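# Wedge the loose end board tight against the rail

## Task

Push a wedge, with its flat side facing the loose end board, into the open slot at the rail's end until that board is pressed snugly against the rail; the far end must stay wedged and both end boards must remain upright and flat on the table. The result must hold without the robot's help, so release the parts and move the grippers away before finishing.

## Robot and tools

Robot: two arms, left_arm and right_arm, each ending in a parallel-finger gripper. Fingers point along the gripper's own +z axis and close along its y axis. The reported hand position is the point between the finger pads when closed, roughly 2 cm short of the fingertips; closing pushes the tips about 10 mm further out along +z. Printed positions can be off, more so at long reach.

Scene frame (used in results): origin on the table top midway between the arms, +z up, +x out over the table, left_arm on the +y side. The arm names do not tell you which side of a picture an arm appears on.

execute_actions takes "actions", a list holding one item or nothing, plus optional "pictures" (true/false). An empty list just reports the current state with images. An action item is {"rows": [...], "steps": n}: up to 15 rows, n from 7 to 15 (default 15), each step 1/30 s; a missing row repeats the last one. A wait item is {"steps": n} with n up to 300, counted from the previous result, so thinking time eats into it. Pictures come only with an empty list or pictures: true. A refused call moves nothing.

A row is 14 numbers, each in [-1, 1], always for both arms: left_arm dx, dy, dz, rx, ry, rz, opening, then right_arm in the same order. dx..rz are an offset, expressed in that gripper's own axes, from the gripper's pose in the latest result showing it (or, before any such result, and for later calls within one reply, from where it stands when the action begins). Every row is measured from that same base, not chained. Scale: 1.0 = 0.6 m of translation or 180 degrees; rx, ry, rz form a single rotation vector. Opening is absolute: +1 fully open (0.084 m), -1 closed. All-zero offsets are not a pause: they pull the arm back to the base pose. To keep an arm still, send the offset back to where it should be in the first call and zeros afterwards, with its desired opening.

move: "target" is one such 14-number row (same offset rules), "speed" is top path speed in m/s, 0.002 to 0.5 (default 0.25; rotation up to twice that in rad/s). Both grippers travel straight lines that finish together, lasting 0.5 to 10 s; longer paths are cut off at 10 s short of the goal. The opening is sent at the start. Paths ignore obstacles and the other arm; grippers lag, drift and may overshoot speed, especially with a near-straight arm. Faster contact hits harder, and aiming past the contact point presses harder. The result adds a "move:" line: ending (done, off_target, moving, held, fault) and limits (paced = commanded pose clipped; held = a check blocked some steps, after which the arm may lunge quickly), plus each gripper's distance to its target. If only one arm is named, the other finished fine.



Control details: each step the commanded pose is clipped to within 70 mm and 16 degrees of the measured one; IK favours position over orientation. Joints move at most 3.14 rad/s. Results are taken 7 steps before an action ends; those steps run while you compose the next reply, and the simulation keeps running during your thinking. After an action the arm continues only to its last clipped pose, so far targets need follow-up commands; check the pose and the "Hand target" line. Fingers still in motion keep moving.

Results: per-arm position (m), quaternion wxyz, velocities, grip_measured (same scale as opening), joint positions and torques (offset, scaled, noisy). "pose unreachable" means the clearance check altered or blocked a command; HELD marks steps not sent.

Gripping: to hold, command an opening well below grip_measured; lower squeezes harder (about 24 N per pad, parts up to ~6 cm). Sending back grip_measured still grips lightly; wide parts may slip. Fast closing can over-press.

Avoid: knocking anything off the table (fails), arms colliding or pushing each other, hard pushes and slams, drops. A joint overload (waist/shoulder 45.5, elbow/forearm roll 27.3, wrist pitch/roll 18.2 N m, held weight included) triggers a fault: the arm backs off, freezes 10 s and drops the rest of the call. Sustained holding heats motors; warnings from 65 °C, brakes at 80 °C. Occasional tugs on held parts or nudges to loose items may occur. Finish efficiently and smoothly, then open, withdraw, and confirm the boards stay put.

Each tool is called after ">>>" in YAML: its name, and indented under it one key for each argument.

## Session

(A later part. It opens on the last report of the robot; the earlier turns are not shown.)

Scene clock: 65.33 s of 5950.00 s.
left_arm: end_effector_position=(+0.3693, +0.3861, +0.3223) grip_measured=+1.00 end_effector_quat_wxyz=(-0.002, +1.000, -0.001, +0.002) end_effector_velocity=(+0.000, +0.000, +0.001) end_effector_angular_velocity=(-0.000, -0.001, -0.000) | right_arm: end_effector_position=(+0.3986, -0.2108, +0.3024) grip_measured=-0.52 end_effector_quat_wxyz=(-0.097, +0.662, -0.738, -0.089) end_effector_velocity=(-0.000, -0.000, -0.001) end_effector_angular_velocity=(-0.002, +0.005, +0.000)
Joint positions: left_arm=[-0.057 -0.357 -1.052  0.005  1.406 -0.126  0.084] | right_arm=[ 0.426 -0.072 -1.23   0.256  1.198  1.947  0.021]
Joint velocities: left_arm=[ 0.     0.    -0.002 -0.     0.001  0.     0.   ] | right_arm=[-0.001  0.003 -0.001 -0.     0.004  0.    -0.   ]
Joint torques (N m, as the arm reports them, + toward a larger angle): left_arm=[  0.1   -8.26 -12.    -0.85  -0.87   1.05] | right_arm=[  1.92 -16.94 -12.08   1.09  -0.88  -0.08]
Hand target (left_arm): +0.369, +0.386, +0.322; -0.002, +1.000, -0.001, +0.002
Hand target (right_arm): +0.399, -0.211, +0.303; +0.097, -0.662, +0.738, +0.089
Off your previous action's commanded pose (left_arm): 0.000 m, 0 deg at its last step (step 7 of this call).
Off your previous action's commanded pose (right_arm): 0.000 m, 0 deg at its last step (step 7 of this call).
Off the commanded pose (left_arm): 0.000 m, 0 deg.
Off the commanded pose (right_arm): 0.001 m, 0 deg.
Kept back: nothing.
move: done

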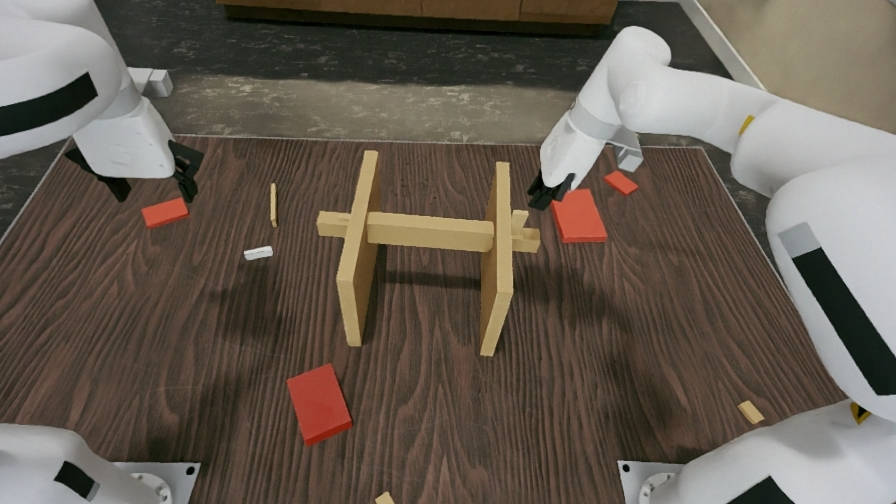

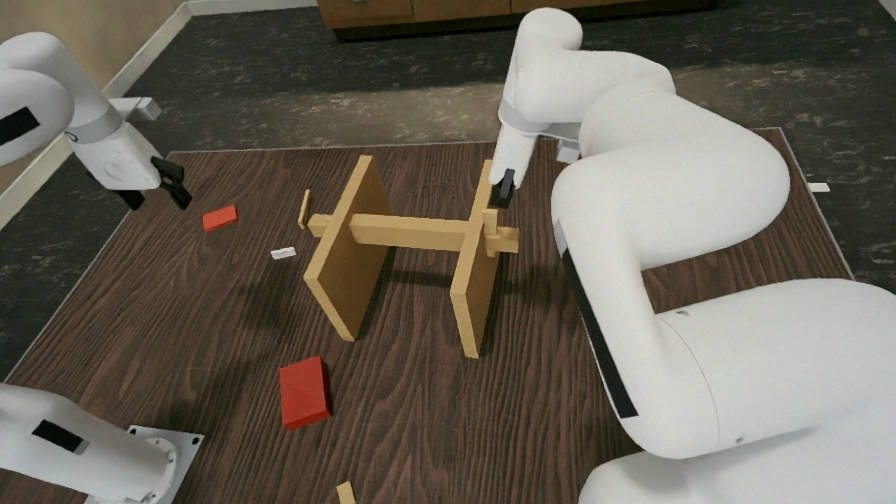

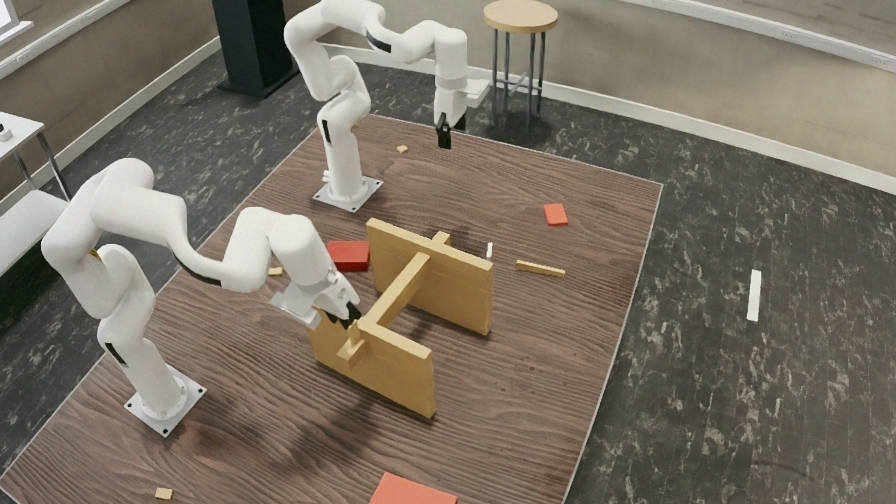

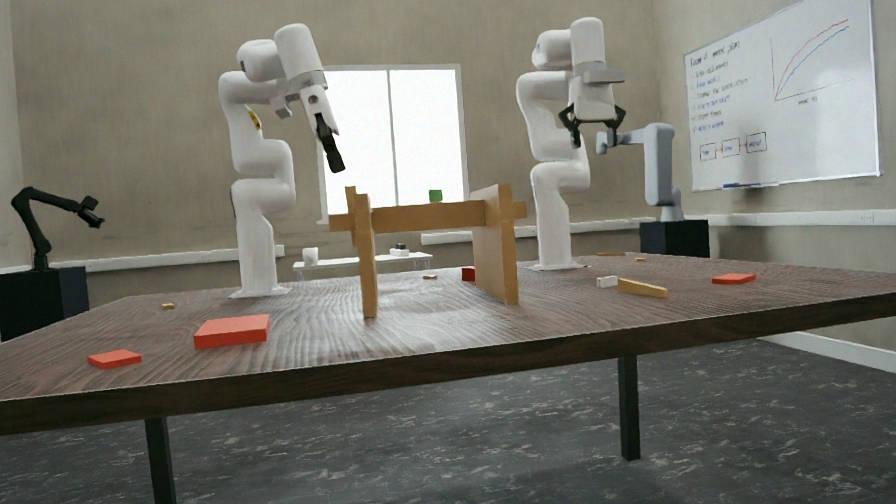

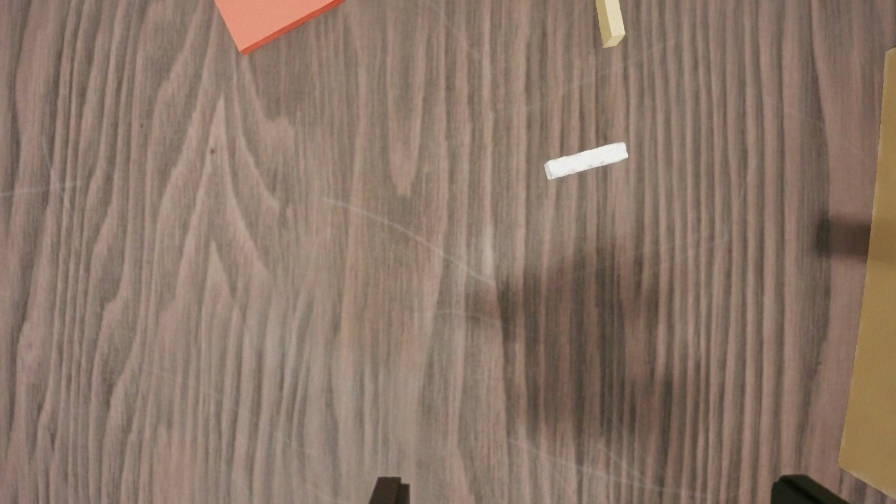

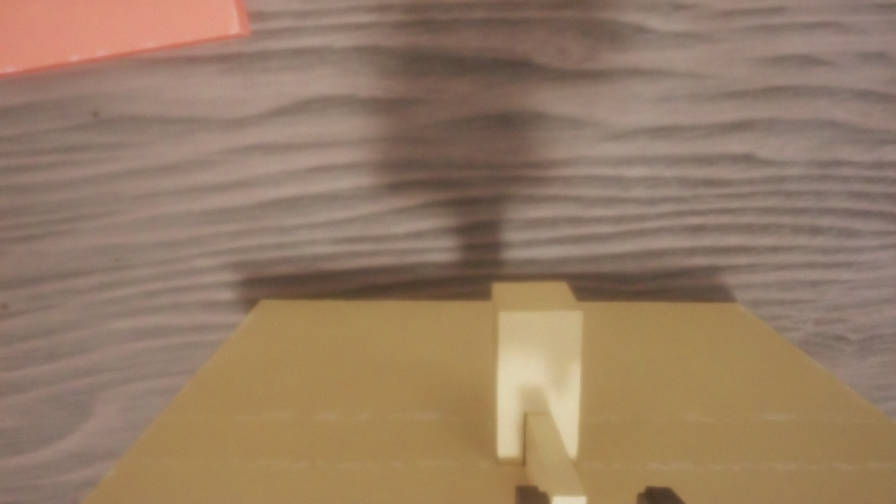

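>>> move:
  target: [0,0,0,0,0,0,1,-0.005,0,0.02,0,0,-0.5,-1]
  speed: 0.4

>>> zoom_image:
  camera: "cam_low"
  region: [270, 90, 410, 260]

>>> zoom_image:
  camera: "cam_head_left"
  region: [470, 150, 590, 270]

Scene clock: 68.47 s of 5950.00 s.
left_arm: end_effector_position=(+0.3693, +0.3861, +0.3223) grip_measured=+1.00 end_effector_quat_wxyz=(-0.002, +1.000, -0.001, +0.002) end_effector_velocity=(-0.000, +0.000, -0.000) end_effector_angular_velocity=(+0.000, +0.001, -0.001) | right_arm: end_effector_position=(+0.3992, -0.2048, +0.2916) grip_measured=-1.00 end_effector_quat_wxyz=(-0.131, +0.990, -0.054, +0.005) end_effector_velocity=(+0.000, +0.000, +0.000) end_effector_angular_velocity=(+0.001, -0.002, +0.004)
Joint positions: left_arm=[-0.057 -0.357 -1.052  0.005  1.406 -0.126  0.084] | right_arm=[ 0.439 -0.06  -1.211  0.257  1.165  0.381  0.   ]
Joint velocities: left_arm=[ 0.    -0.     0.001 -0.    -0.     0.001 -0.   ] | right_arm=[ 0.    -0.     0.     0.001 -0.001 -0.004  0.   ]
Joint torques (N m, as the arm reports them, + toward a larger angle): left_arm=[  0.41  -7.53 -12.12  -0.7   -0.84   1.05] | right_arm=[  1.98 -16.71 -11.93   1.56  -0.83  -0.16]
Hand target (left_arm): +0.369, +0.386, +0.322; -0.002, +1.000, -0.001, +0.002
Hand target (right_arm): +0.399, -0.205, +0.292; -0.131, +0.990, -0.054, +0.005
Off the commanded pose (left_arm): 0.000 m, 0 deg.
Off the commanded pose (right_arm): 0.000 m, 0 deg.
Kept back: nothing.
move: done

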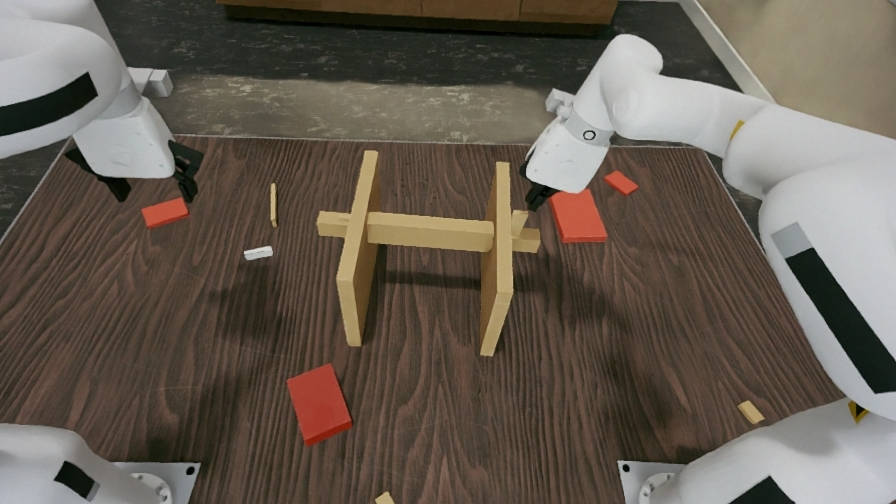

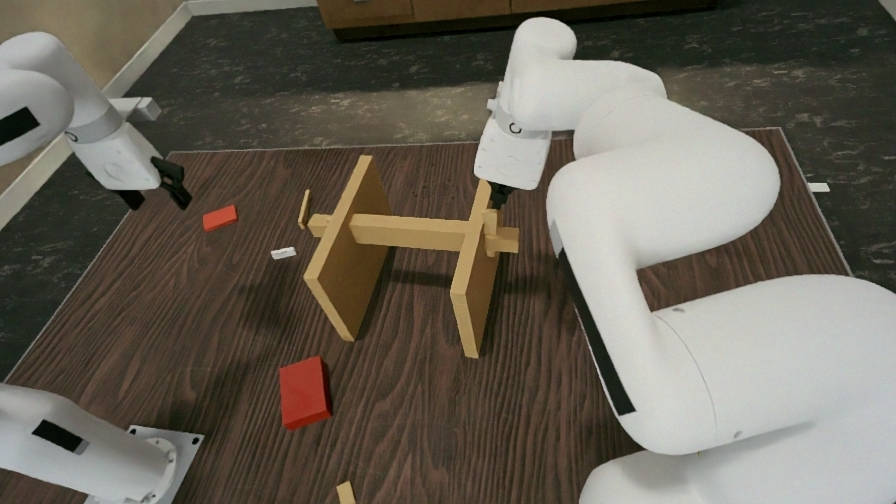

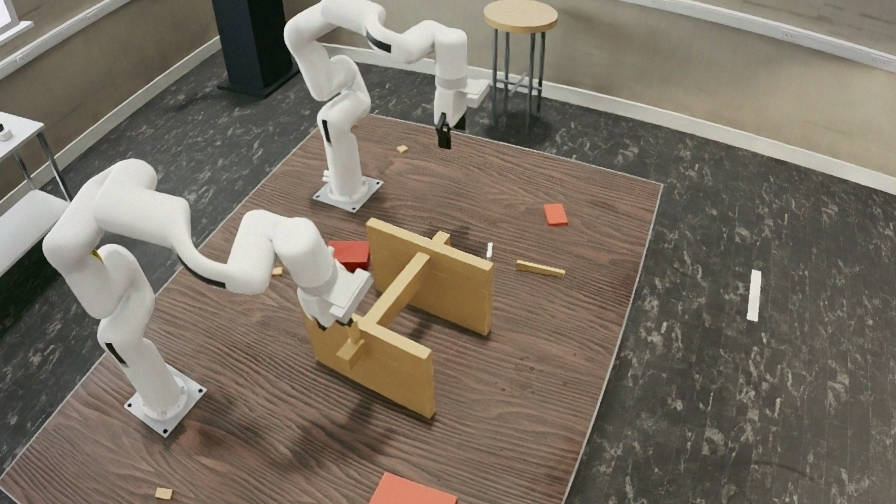

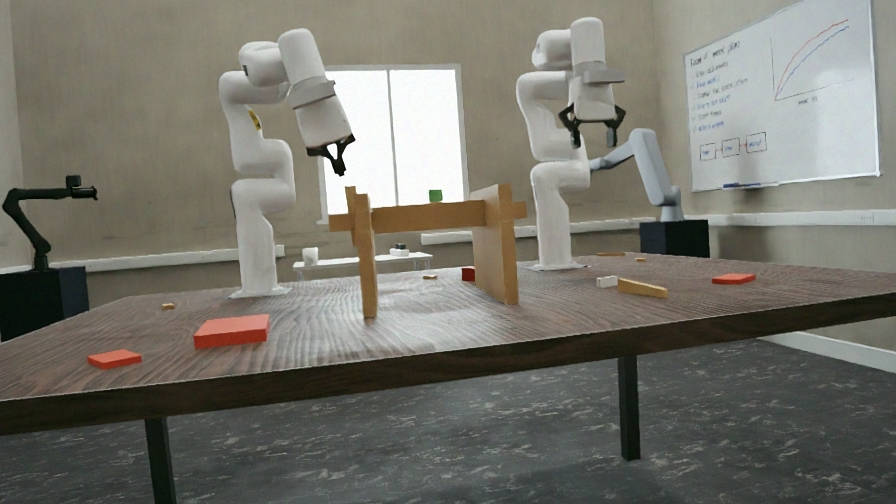

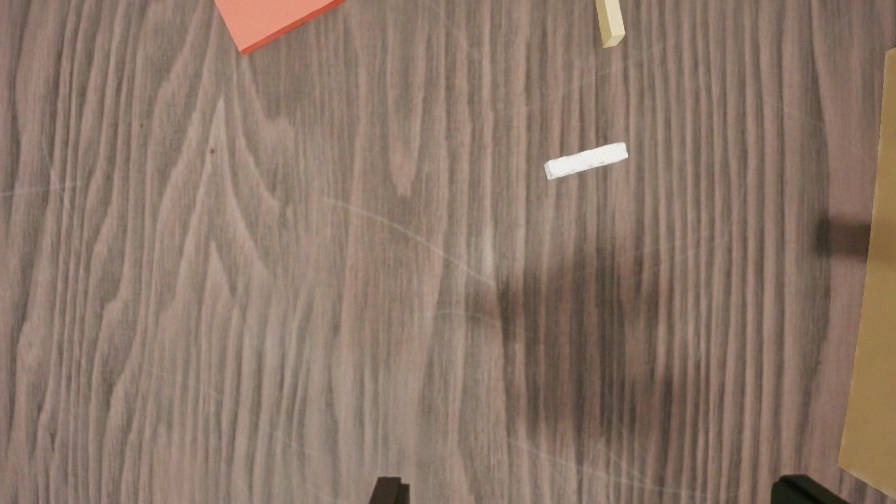

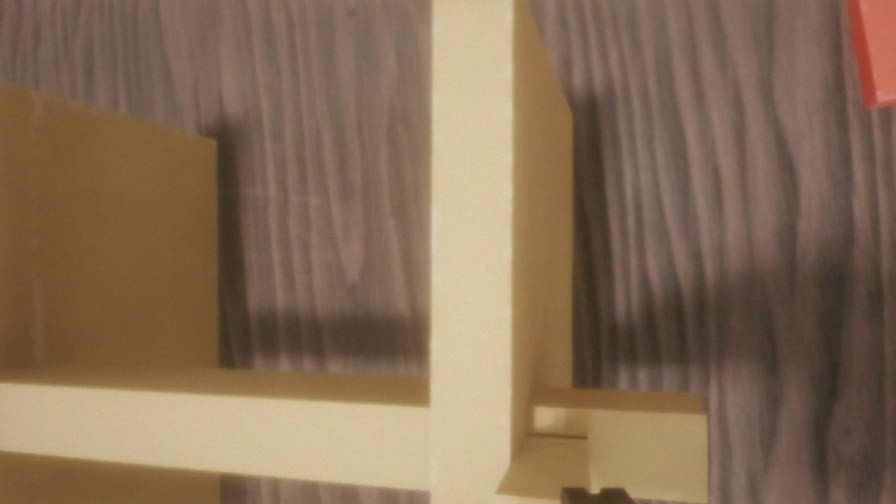

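Region (270, 90, 410, 260) of cam_low's 896x504 image, scaled by 2.965, with more detail than that image has; it fills the left 415 columns of this view, and the rest is white.

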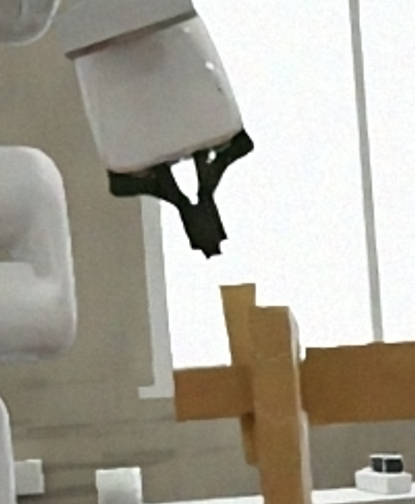

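Region (470, 150, 590, 270) of cam_head_left's 896x504 image, scaled by 4.200, with more detail than that image has.

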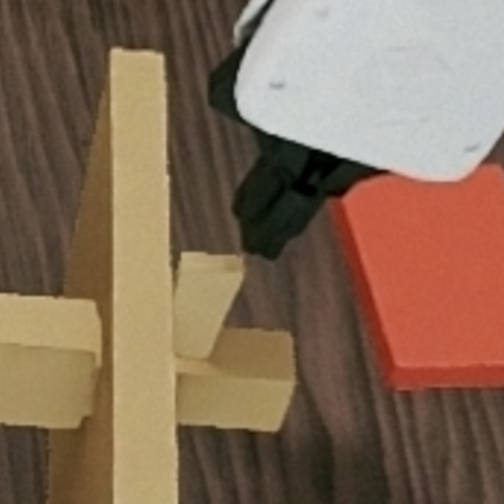

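>>> execute_actions:
  actions: []

Scene clock: 69.10 s of 5950.00 s.
left_arm: end_effector_position=(+0.3693, +0.3861, +0.3223) grip_measured=+1.00 end_effector_quat_wxyz=(-0.002, +1.000, -0.001, +0.002) end_effector_velocity=(+0.001, -0.000, +0.001) end_effector_angular_velocity=(-0.001, -0.004, +0.001) | right_arm: end_effector_position=(+0.3992, -0.2048, +0.2916) grip_measured=-1.00 end_effector_quat_wxyz=(-0.131, +0.990, -0.054, +0.005) end_effector_velocity=(+0.000, -0.000, +0.000) end_effector_angular_velocity=(+0.000, -0.000, -0.000)
Joint positions: left_arm=[-0.057 -0.357 -1.052  0.005  1.406 -0.126  0.084] | right_arm=[ 0.439 -0.06  -1.211  0.257  1.165  0.381  0.   ]
Joint velocities: left_arm=[ 0.    -0.001 -0.002 -0.    -0.001 -0.001 -0.   ] | right_arm=[-0. -0. -0.  0. -0.  0.  0.]
Joint torques (N m, as the arm reports them, + toward a larger angle): left_arm=[ -0.32  -8.64 -12.18  -0.79  -0.78   0.69] | right_arm=[  2.2  -16.5  -12.03   1.03  -0.88  -0.11]
Hand target (left_arm): +0.369, +0.386, +0.322; -0.002, +1.000, -0.001, +0.002
Hand target (right_arm): +0.399, -0.205, +0.292; -0.131, +0.990, -0.054, +0.005
Off the commanded pose (left_arm): 0.000 m, 0 deg.
Off the commanded pose (right_arm): 0.000 m, 0 deg.
Kept back: nothing.
Steps of this call (steps 1 to 19: nothing new was sent). Readings (end_effector_position):
1: left_arm (+0.3693, +0.3861, +0.3223) | right_arm (+0.3992, -0.2048, +0.2916)
2: left_arm (+0.3693, +0.3861, +0.3223) | right_arm (+0.3992, -0.2048, +0.2916)
4: left_arm (+0.3693, +0.3861, +0.3223) | right_arm (+0.3992, -0.2048, +0.2916)
8: left_arm (+0.3693, +0.3861, +0.3223) | right_arm (+0.3992, -0.2048, +0.2916)
19: the state above

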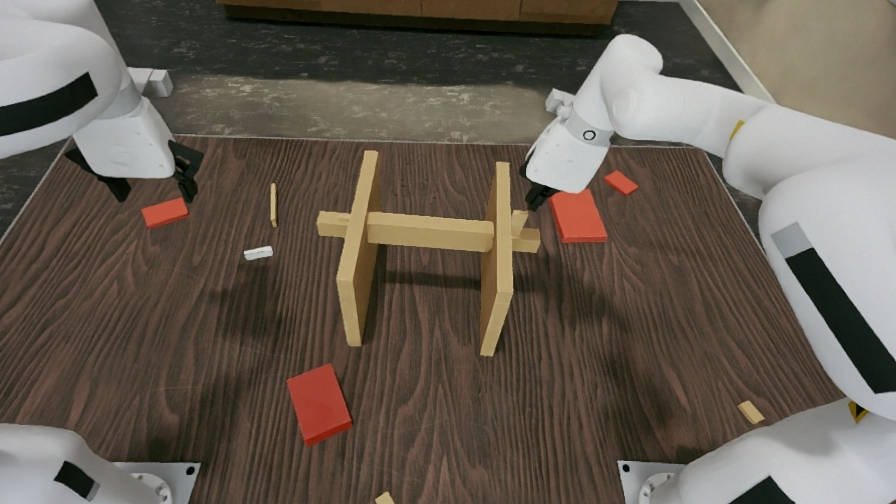

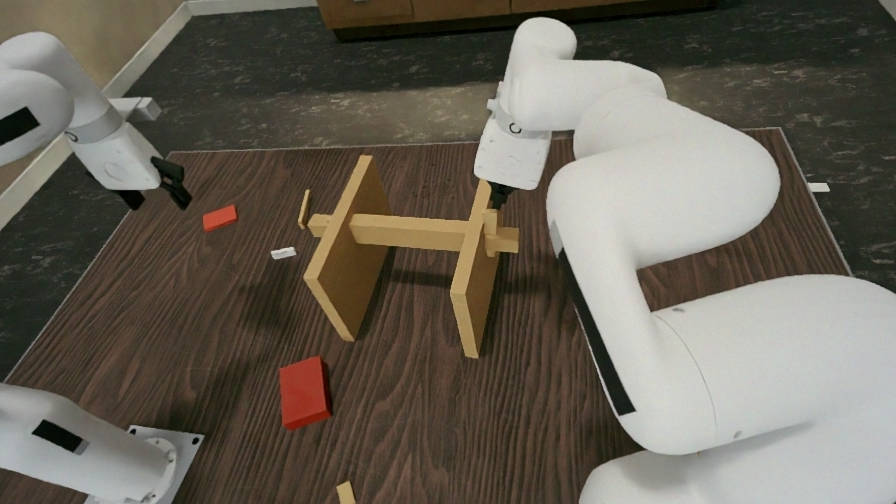

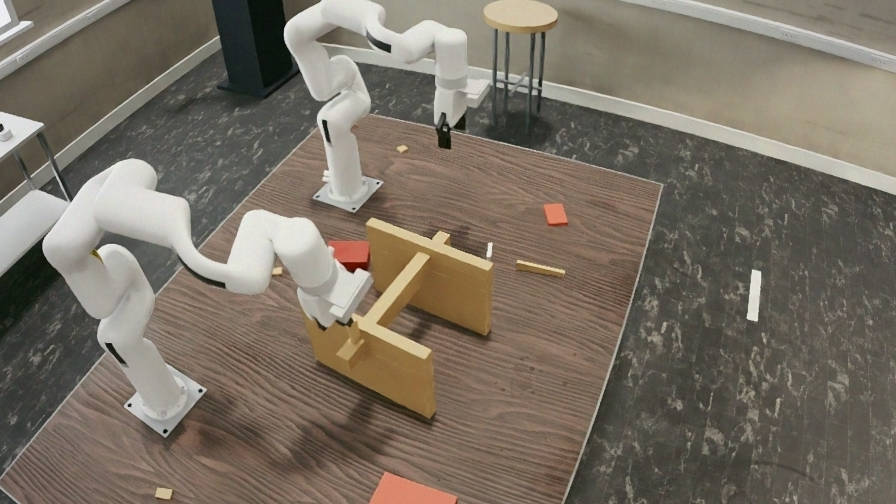

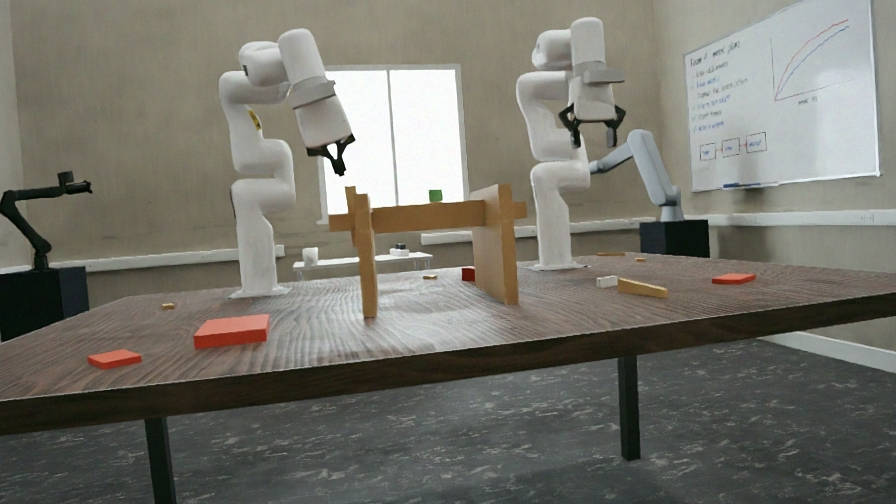

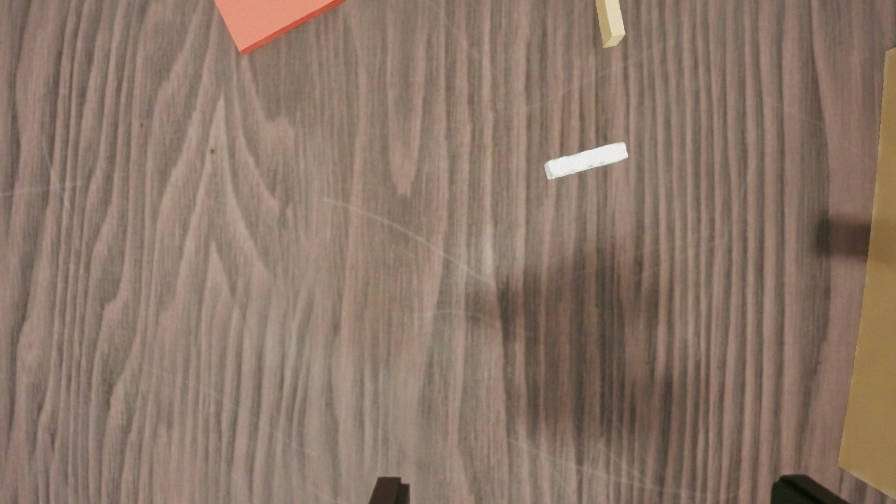

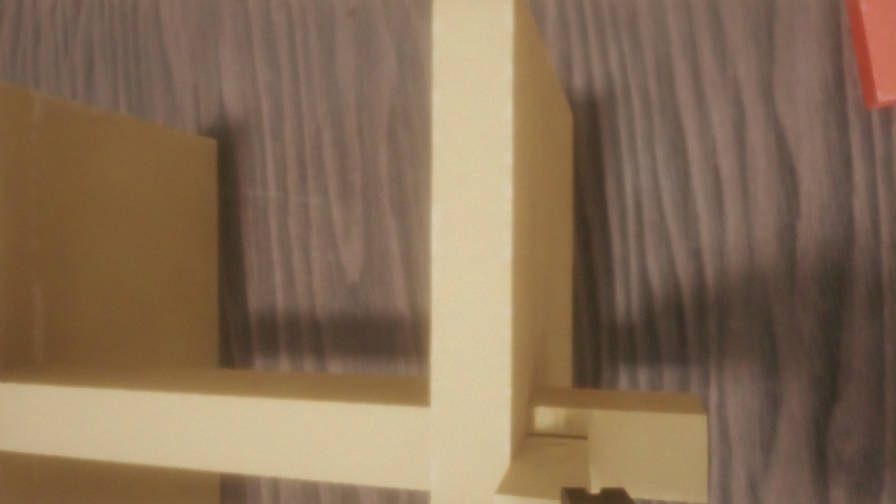

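>>> move:
  target: [0,0,0,0,0,0,1,0,-0.0095,0.0165,0,0,0,-1]
  speed: 0.03

>>> zoom_image:
  camera: "cam_low"
  region: [300,130,420,250]

>>> zoom_image:
  camera: "cam_head_right"
  region: [440,150,560,270]

Scene clock: 70.17 s of 5950.00 s.
left_arm: end_effector_position=(+0.3693, +0.3861, +0.3223) grip_measured=+1.00 end_effector_quat_wxyz=(-0.002, +1.000, -0.001, +0.002) end_effector_velocity=(-0.001, +0.000, -0.000) end_effector_angular_velocity=(+0.000, +0.001, -0.000) | right_arm: end_effector_position=(+0.4001, -0.1968, +0.2836) grip_measured=-1.00 end_effector_quat_wxyz=(-0.131, +0.990, -0.054, +0.005) end_effector_velocity=(+0.001, +0.000, +0.002) end_effector_angular_velocity=(+0.002, -0.005, -0.001)
Joint positions: left_arm=[-0.057 -0.357 -1.052  0.005  1.406 -0.126  0.084] | right_arm=[ 0.456 -0.045 -1.204  0.258  1.14   0.391  0.   ]
Joint velocities: left_arm=[-0.    -0.001  0.002  0.     0.     0.    -0.   ] | right_arm=[-0.    -0.002 -0.002  0.    -0.002  0.     0.   ]
Joint torques (N m, as the arm reports them, + toward a larger angle): left_arm=[ -0.07  -8.33 -11.93  -1.17  -1.11   0.63] | right_arm=[  1.92 -17.14 -11.81   1.14  -0.8   -0.03]
Hand target (left_arm): +0.369, +0.386, +0.322; -0.002, +1.000, -0.001, +0.002
Hand target (right_arm): +0.400, -0.197, +0.283; -0.131, +0.990, -0.054, +0.005
Off the commanded pose (left_arm): 0.000 m, 0 deg.
Off the commanded pose (right_arm): 0.000 m, 0 deg.
Kept back: nothing.
move: done

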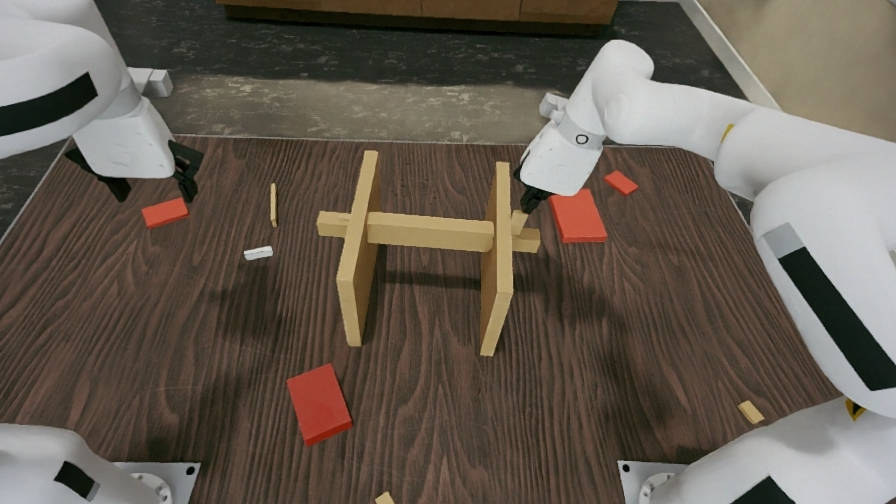

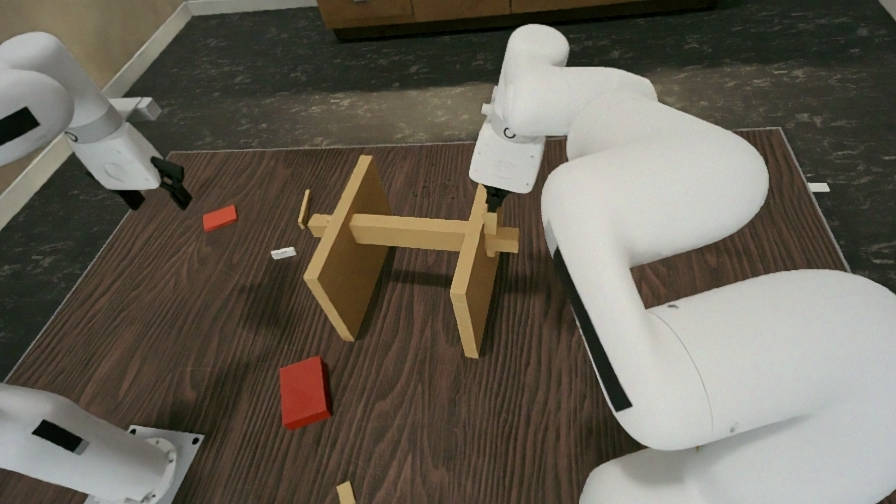

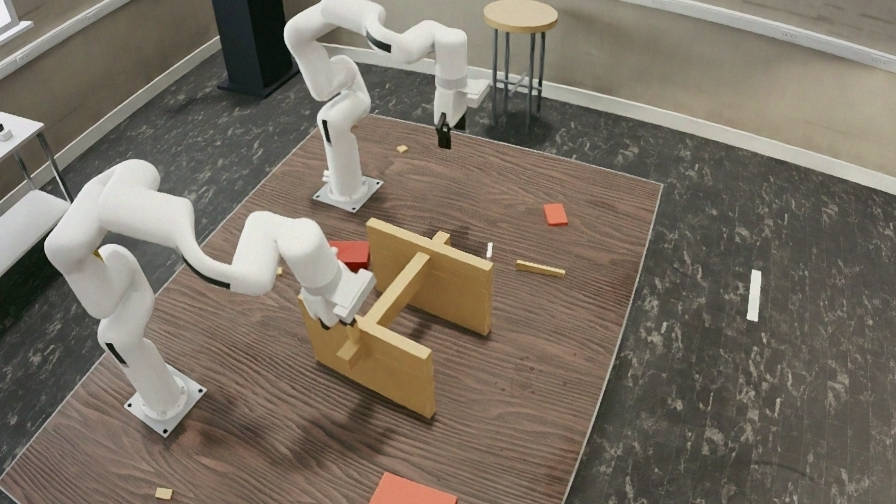

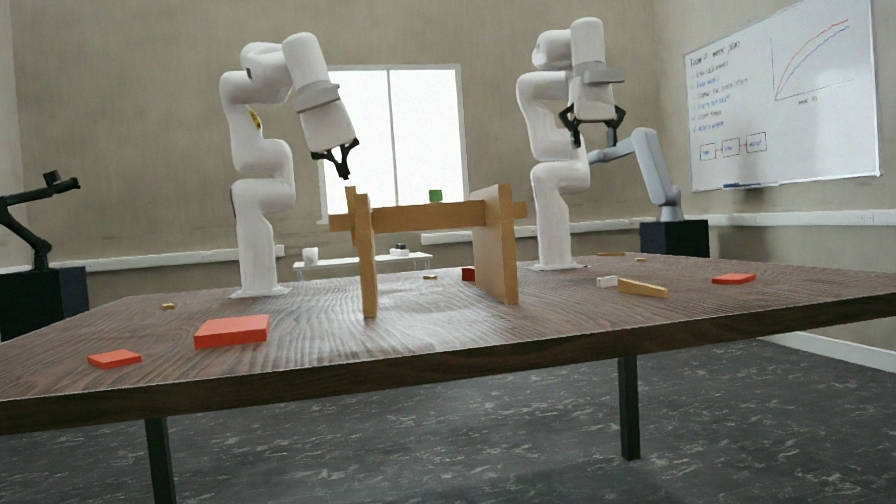

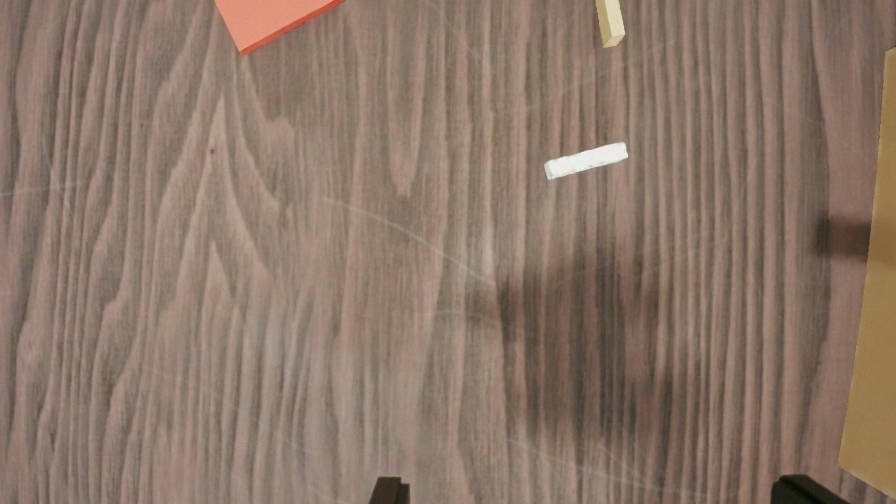

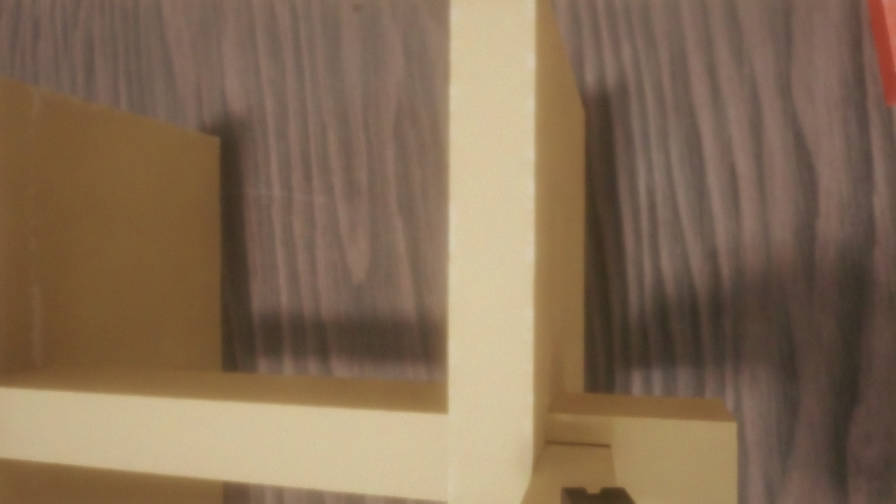

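Region (300, 130, 420, 250) of cam_low's 896x504 image, scaled by 4.200, with more detail than that image has.

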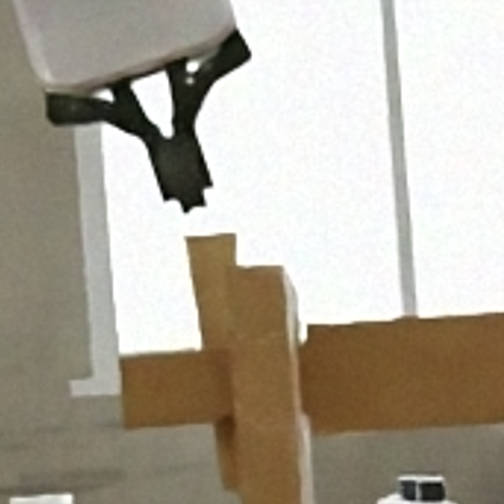

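Region (440, 150, 560, 270) of cam_head_right's 896x504 image, scaled by 4.200, with more detail than that image has.

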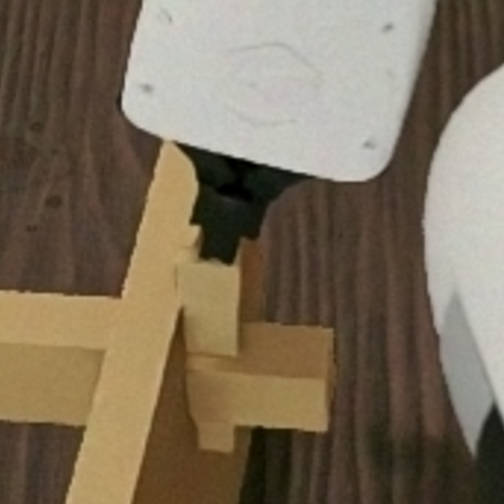

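>>> move:
  target: [0,0,0,0,0,0,1,0,-0.0068,0.019,0,0,0,-1]
  speed: 0.03

>>> zoom_image:
  camera: "cam_low"
  region: [300,130,420,250]

>>> zoom_image:
  camera: "cam_head_right"
  region: [440,150,560,270]

>>> zoom_image:
  camera: "cam_high"
  region: [300,270,420,390]

Scene clock: 71.50 s of 5950.00 s.
left_arm: end_effector_position=(+0.3693, +0.3861, +0.3223) grip_measured=+1.00 end_effector_quat_wxyz=(-0.002, +1.000, -0.001, +0.002) end_effector_velocity=(+0.000, +0.000, +0.001) end_effector_angular_velocity=(-0.000, -0.000, +0.001) | right_arm: end_effector_position=(+0.4009, -0.1900, +0.2739) grip_measured=-1.00 end_effector_quat_wxyz=(-0.131, +0.990, -0.054, +0.006) end_effector_velocity=(+0.000, +0.000, -0.001) end_effector_angular_velocity=(-0.000, +0.000, -0.000)
Joint positions: left_arm=[-0.057 -0.357 -1.052  0.005  1.406 -0.126  0.084] | right_arm=[ 0.47  -0.031 -1.193  0.26   1.111  0.398  0.   ]
Joint velocities: left_arm=[ 0.     0.    -0.002 -0.     0.001 -0.001 -0.   ] | right_arm=[ 0.     0.001  0.001 -0.    -0.001  0.     0.   ]
Joint torques (N m, as the arm reports them, + toward a larger angle): left_arm=[ -0.25  -8.2  -11.82  -0.77  -0.86   0.85] | right_arm=[  2.1  -17.19 -11.72   1.3   -0.86  -0.02]
Hand target (left_arm): +0.369, +0.386, +0.322; -0.002, +1.000, -0.001, +0.002
Hand target (right_arm): +0.401, -0.190, +0.274; -0.131, +0.990, -0.054, +0.005
Off the commanded pose (left_arm): 0.000 m, 0 deg.
Off the commanded pose (right_arm): 0.000 m, 0 deg.
Kept back: nothing.
move: done

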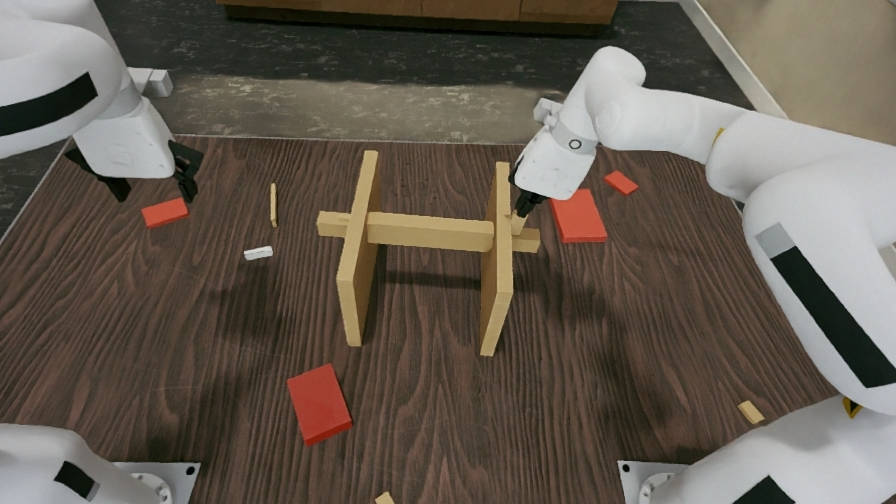

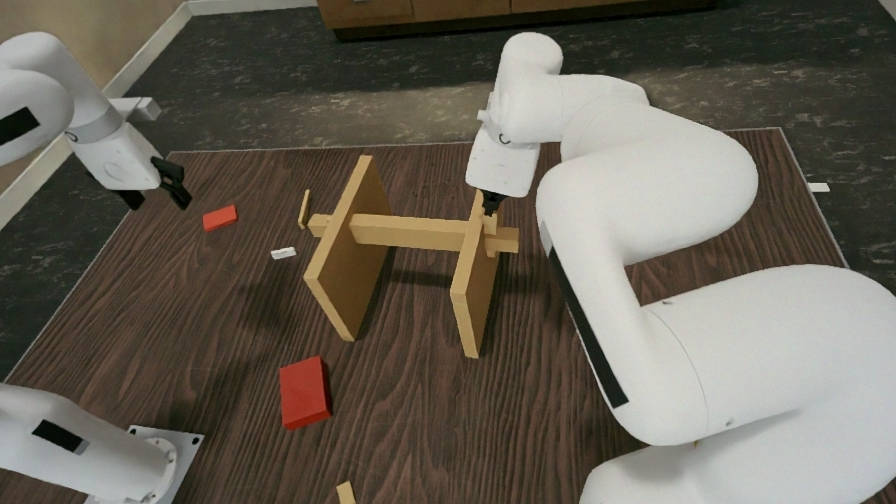

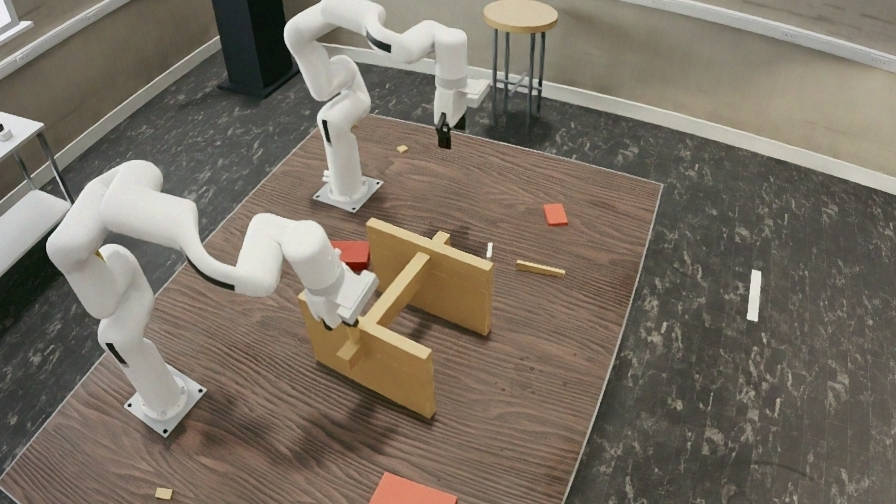

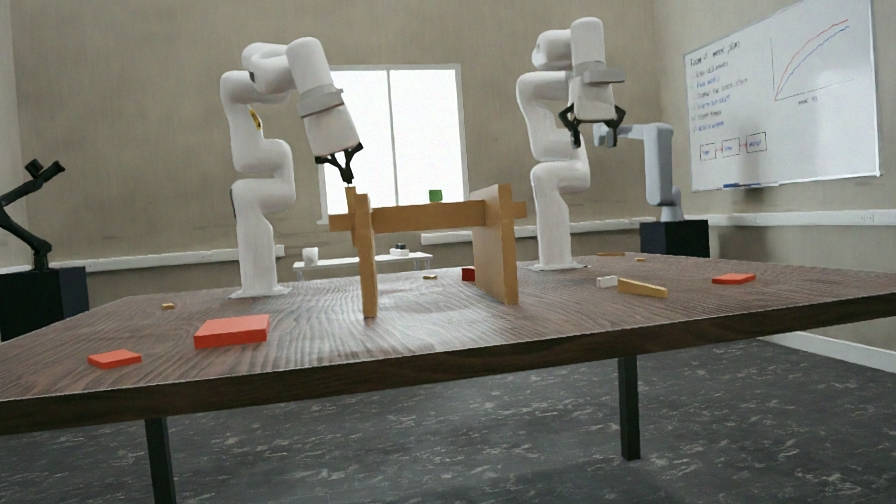

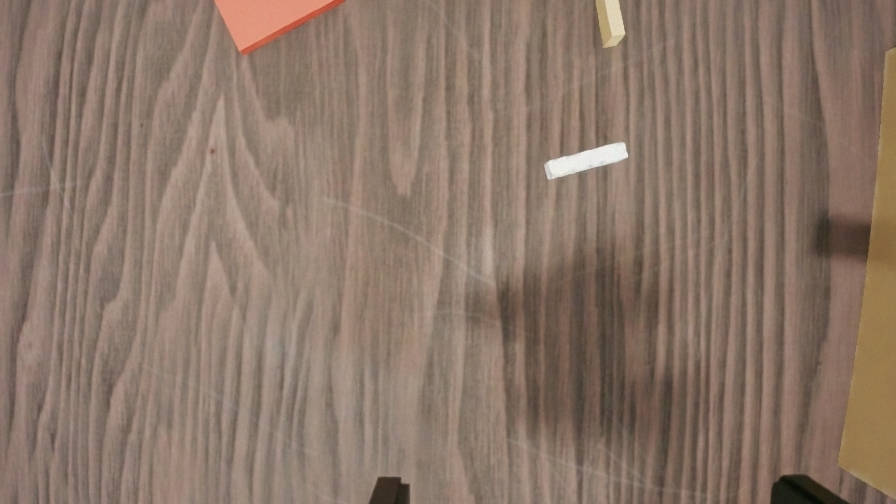

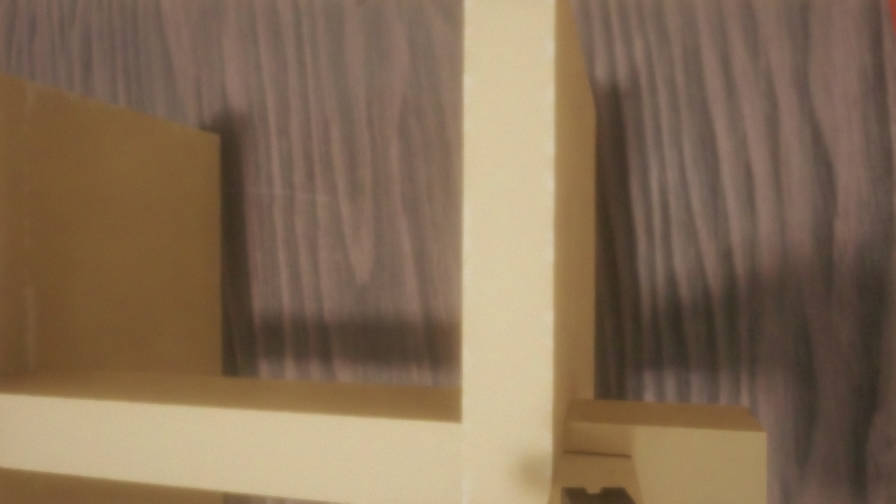

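Region (300, 130, 420, 250) of cam_low's 896x504 image, scaled by 4.200, with more detail than that image has.

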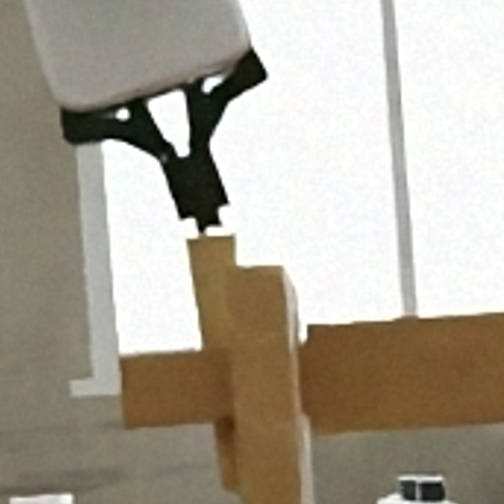

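Region (440, 150, 560, 270) of cam_head_right's 896x504 image, scaled by 4.200, with more detail than that image has.

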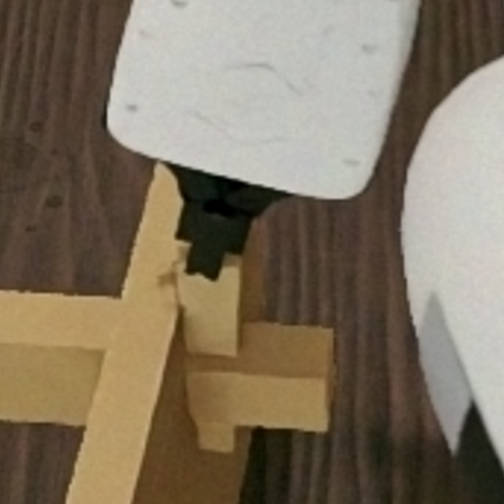

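Region (300, 270, 420, 390) of cam_high's 896x504 image, scaled by 4.200, with more detail than that image has.

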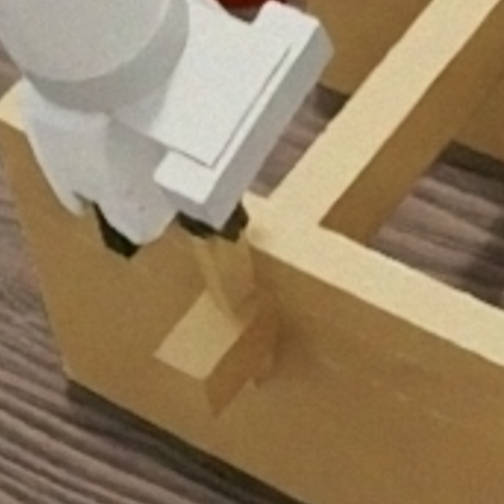

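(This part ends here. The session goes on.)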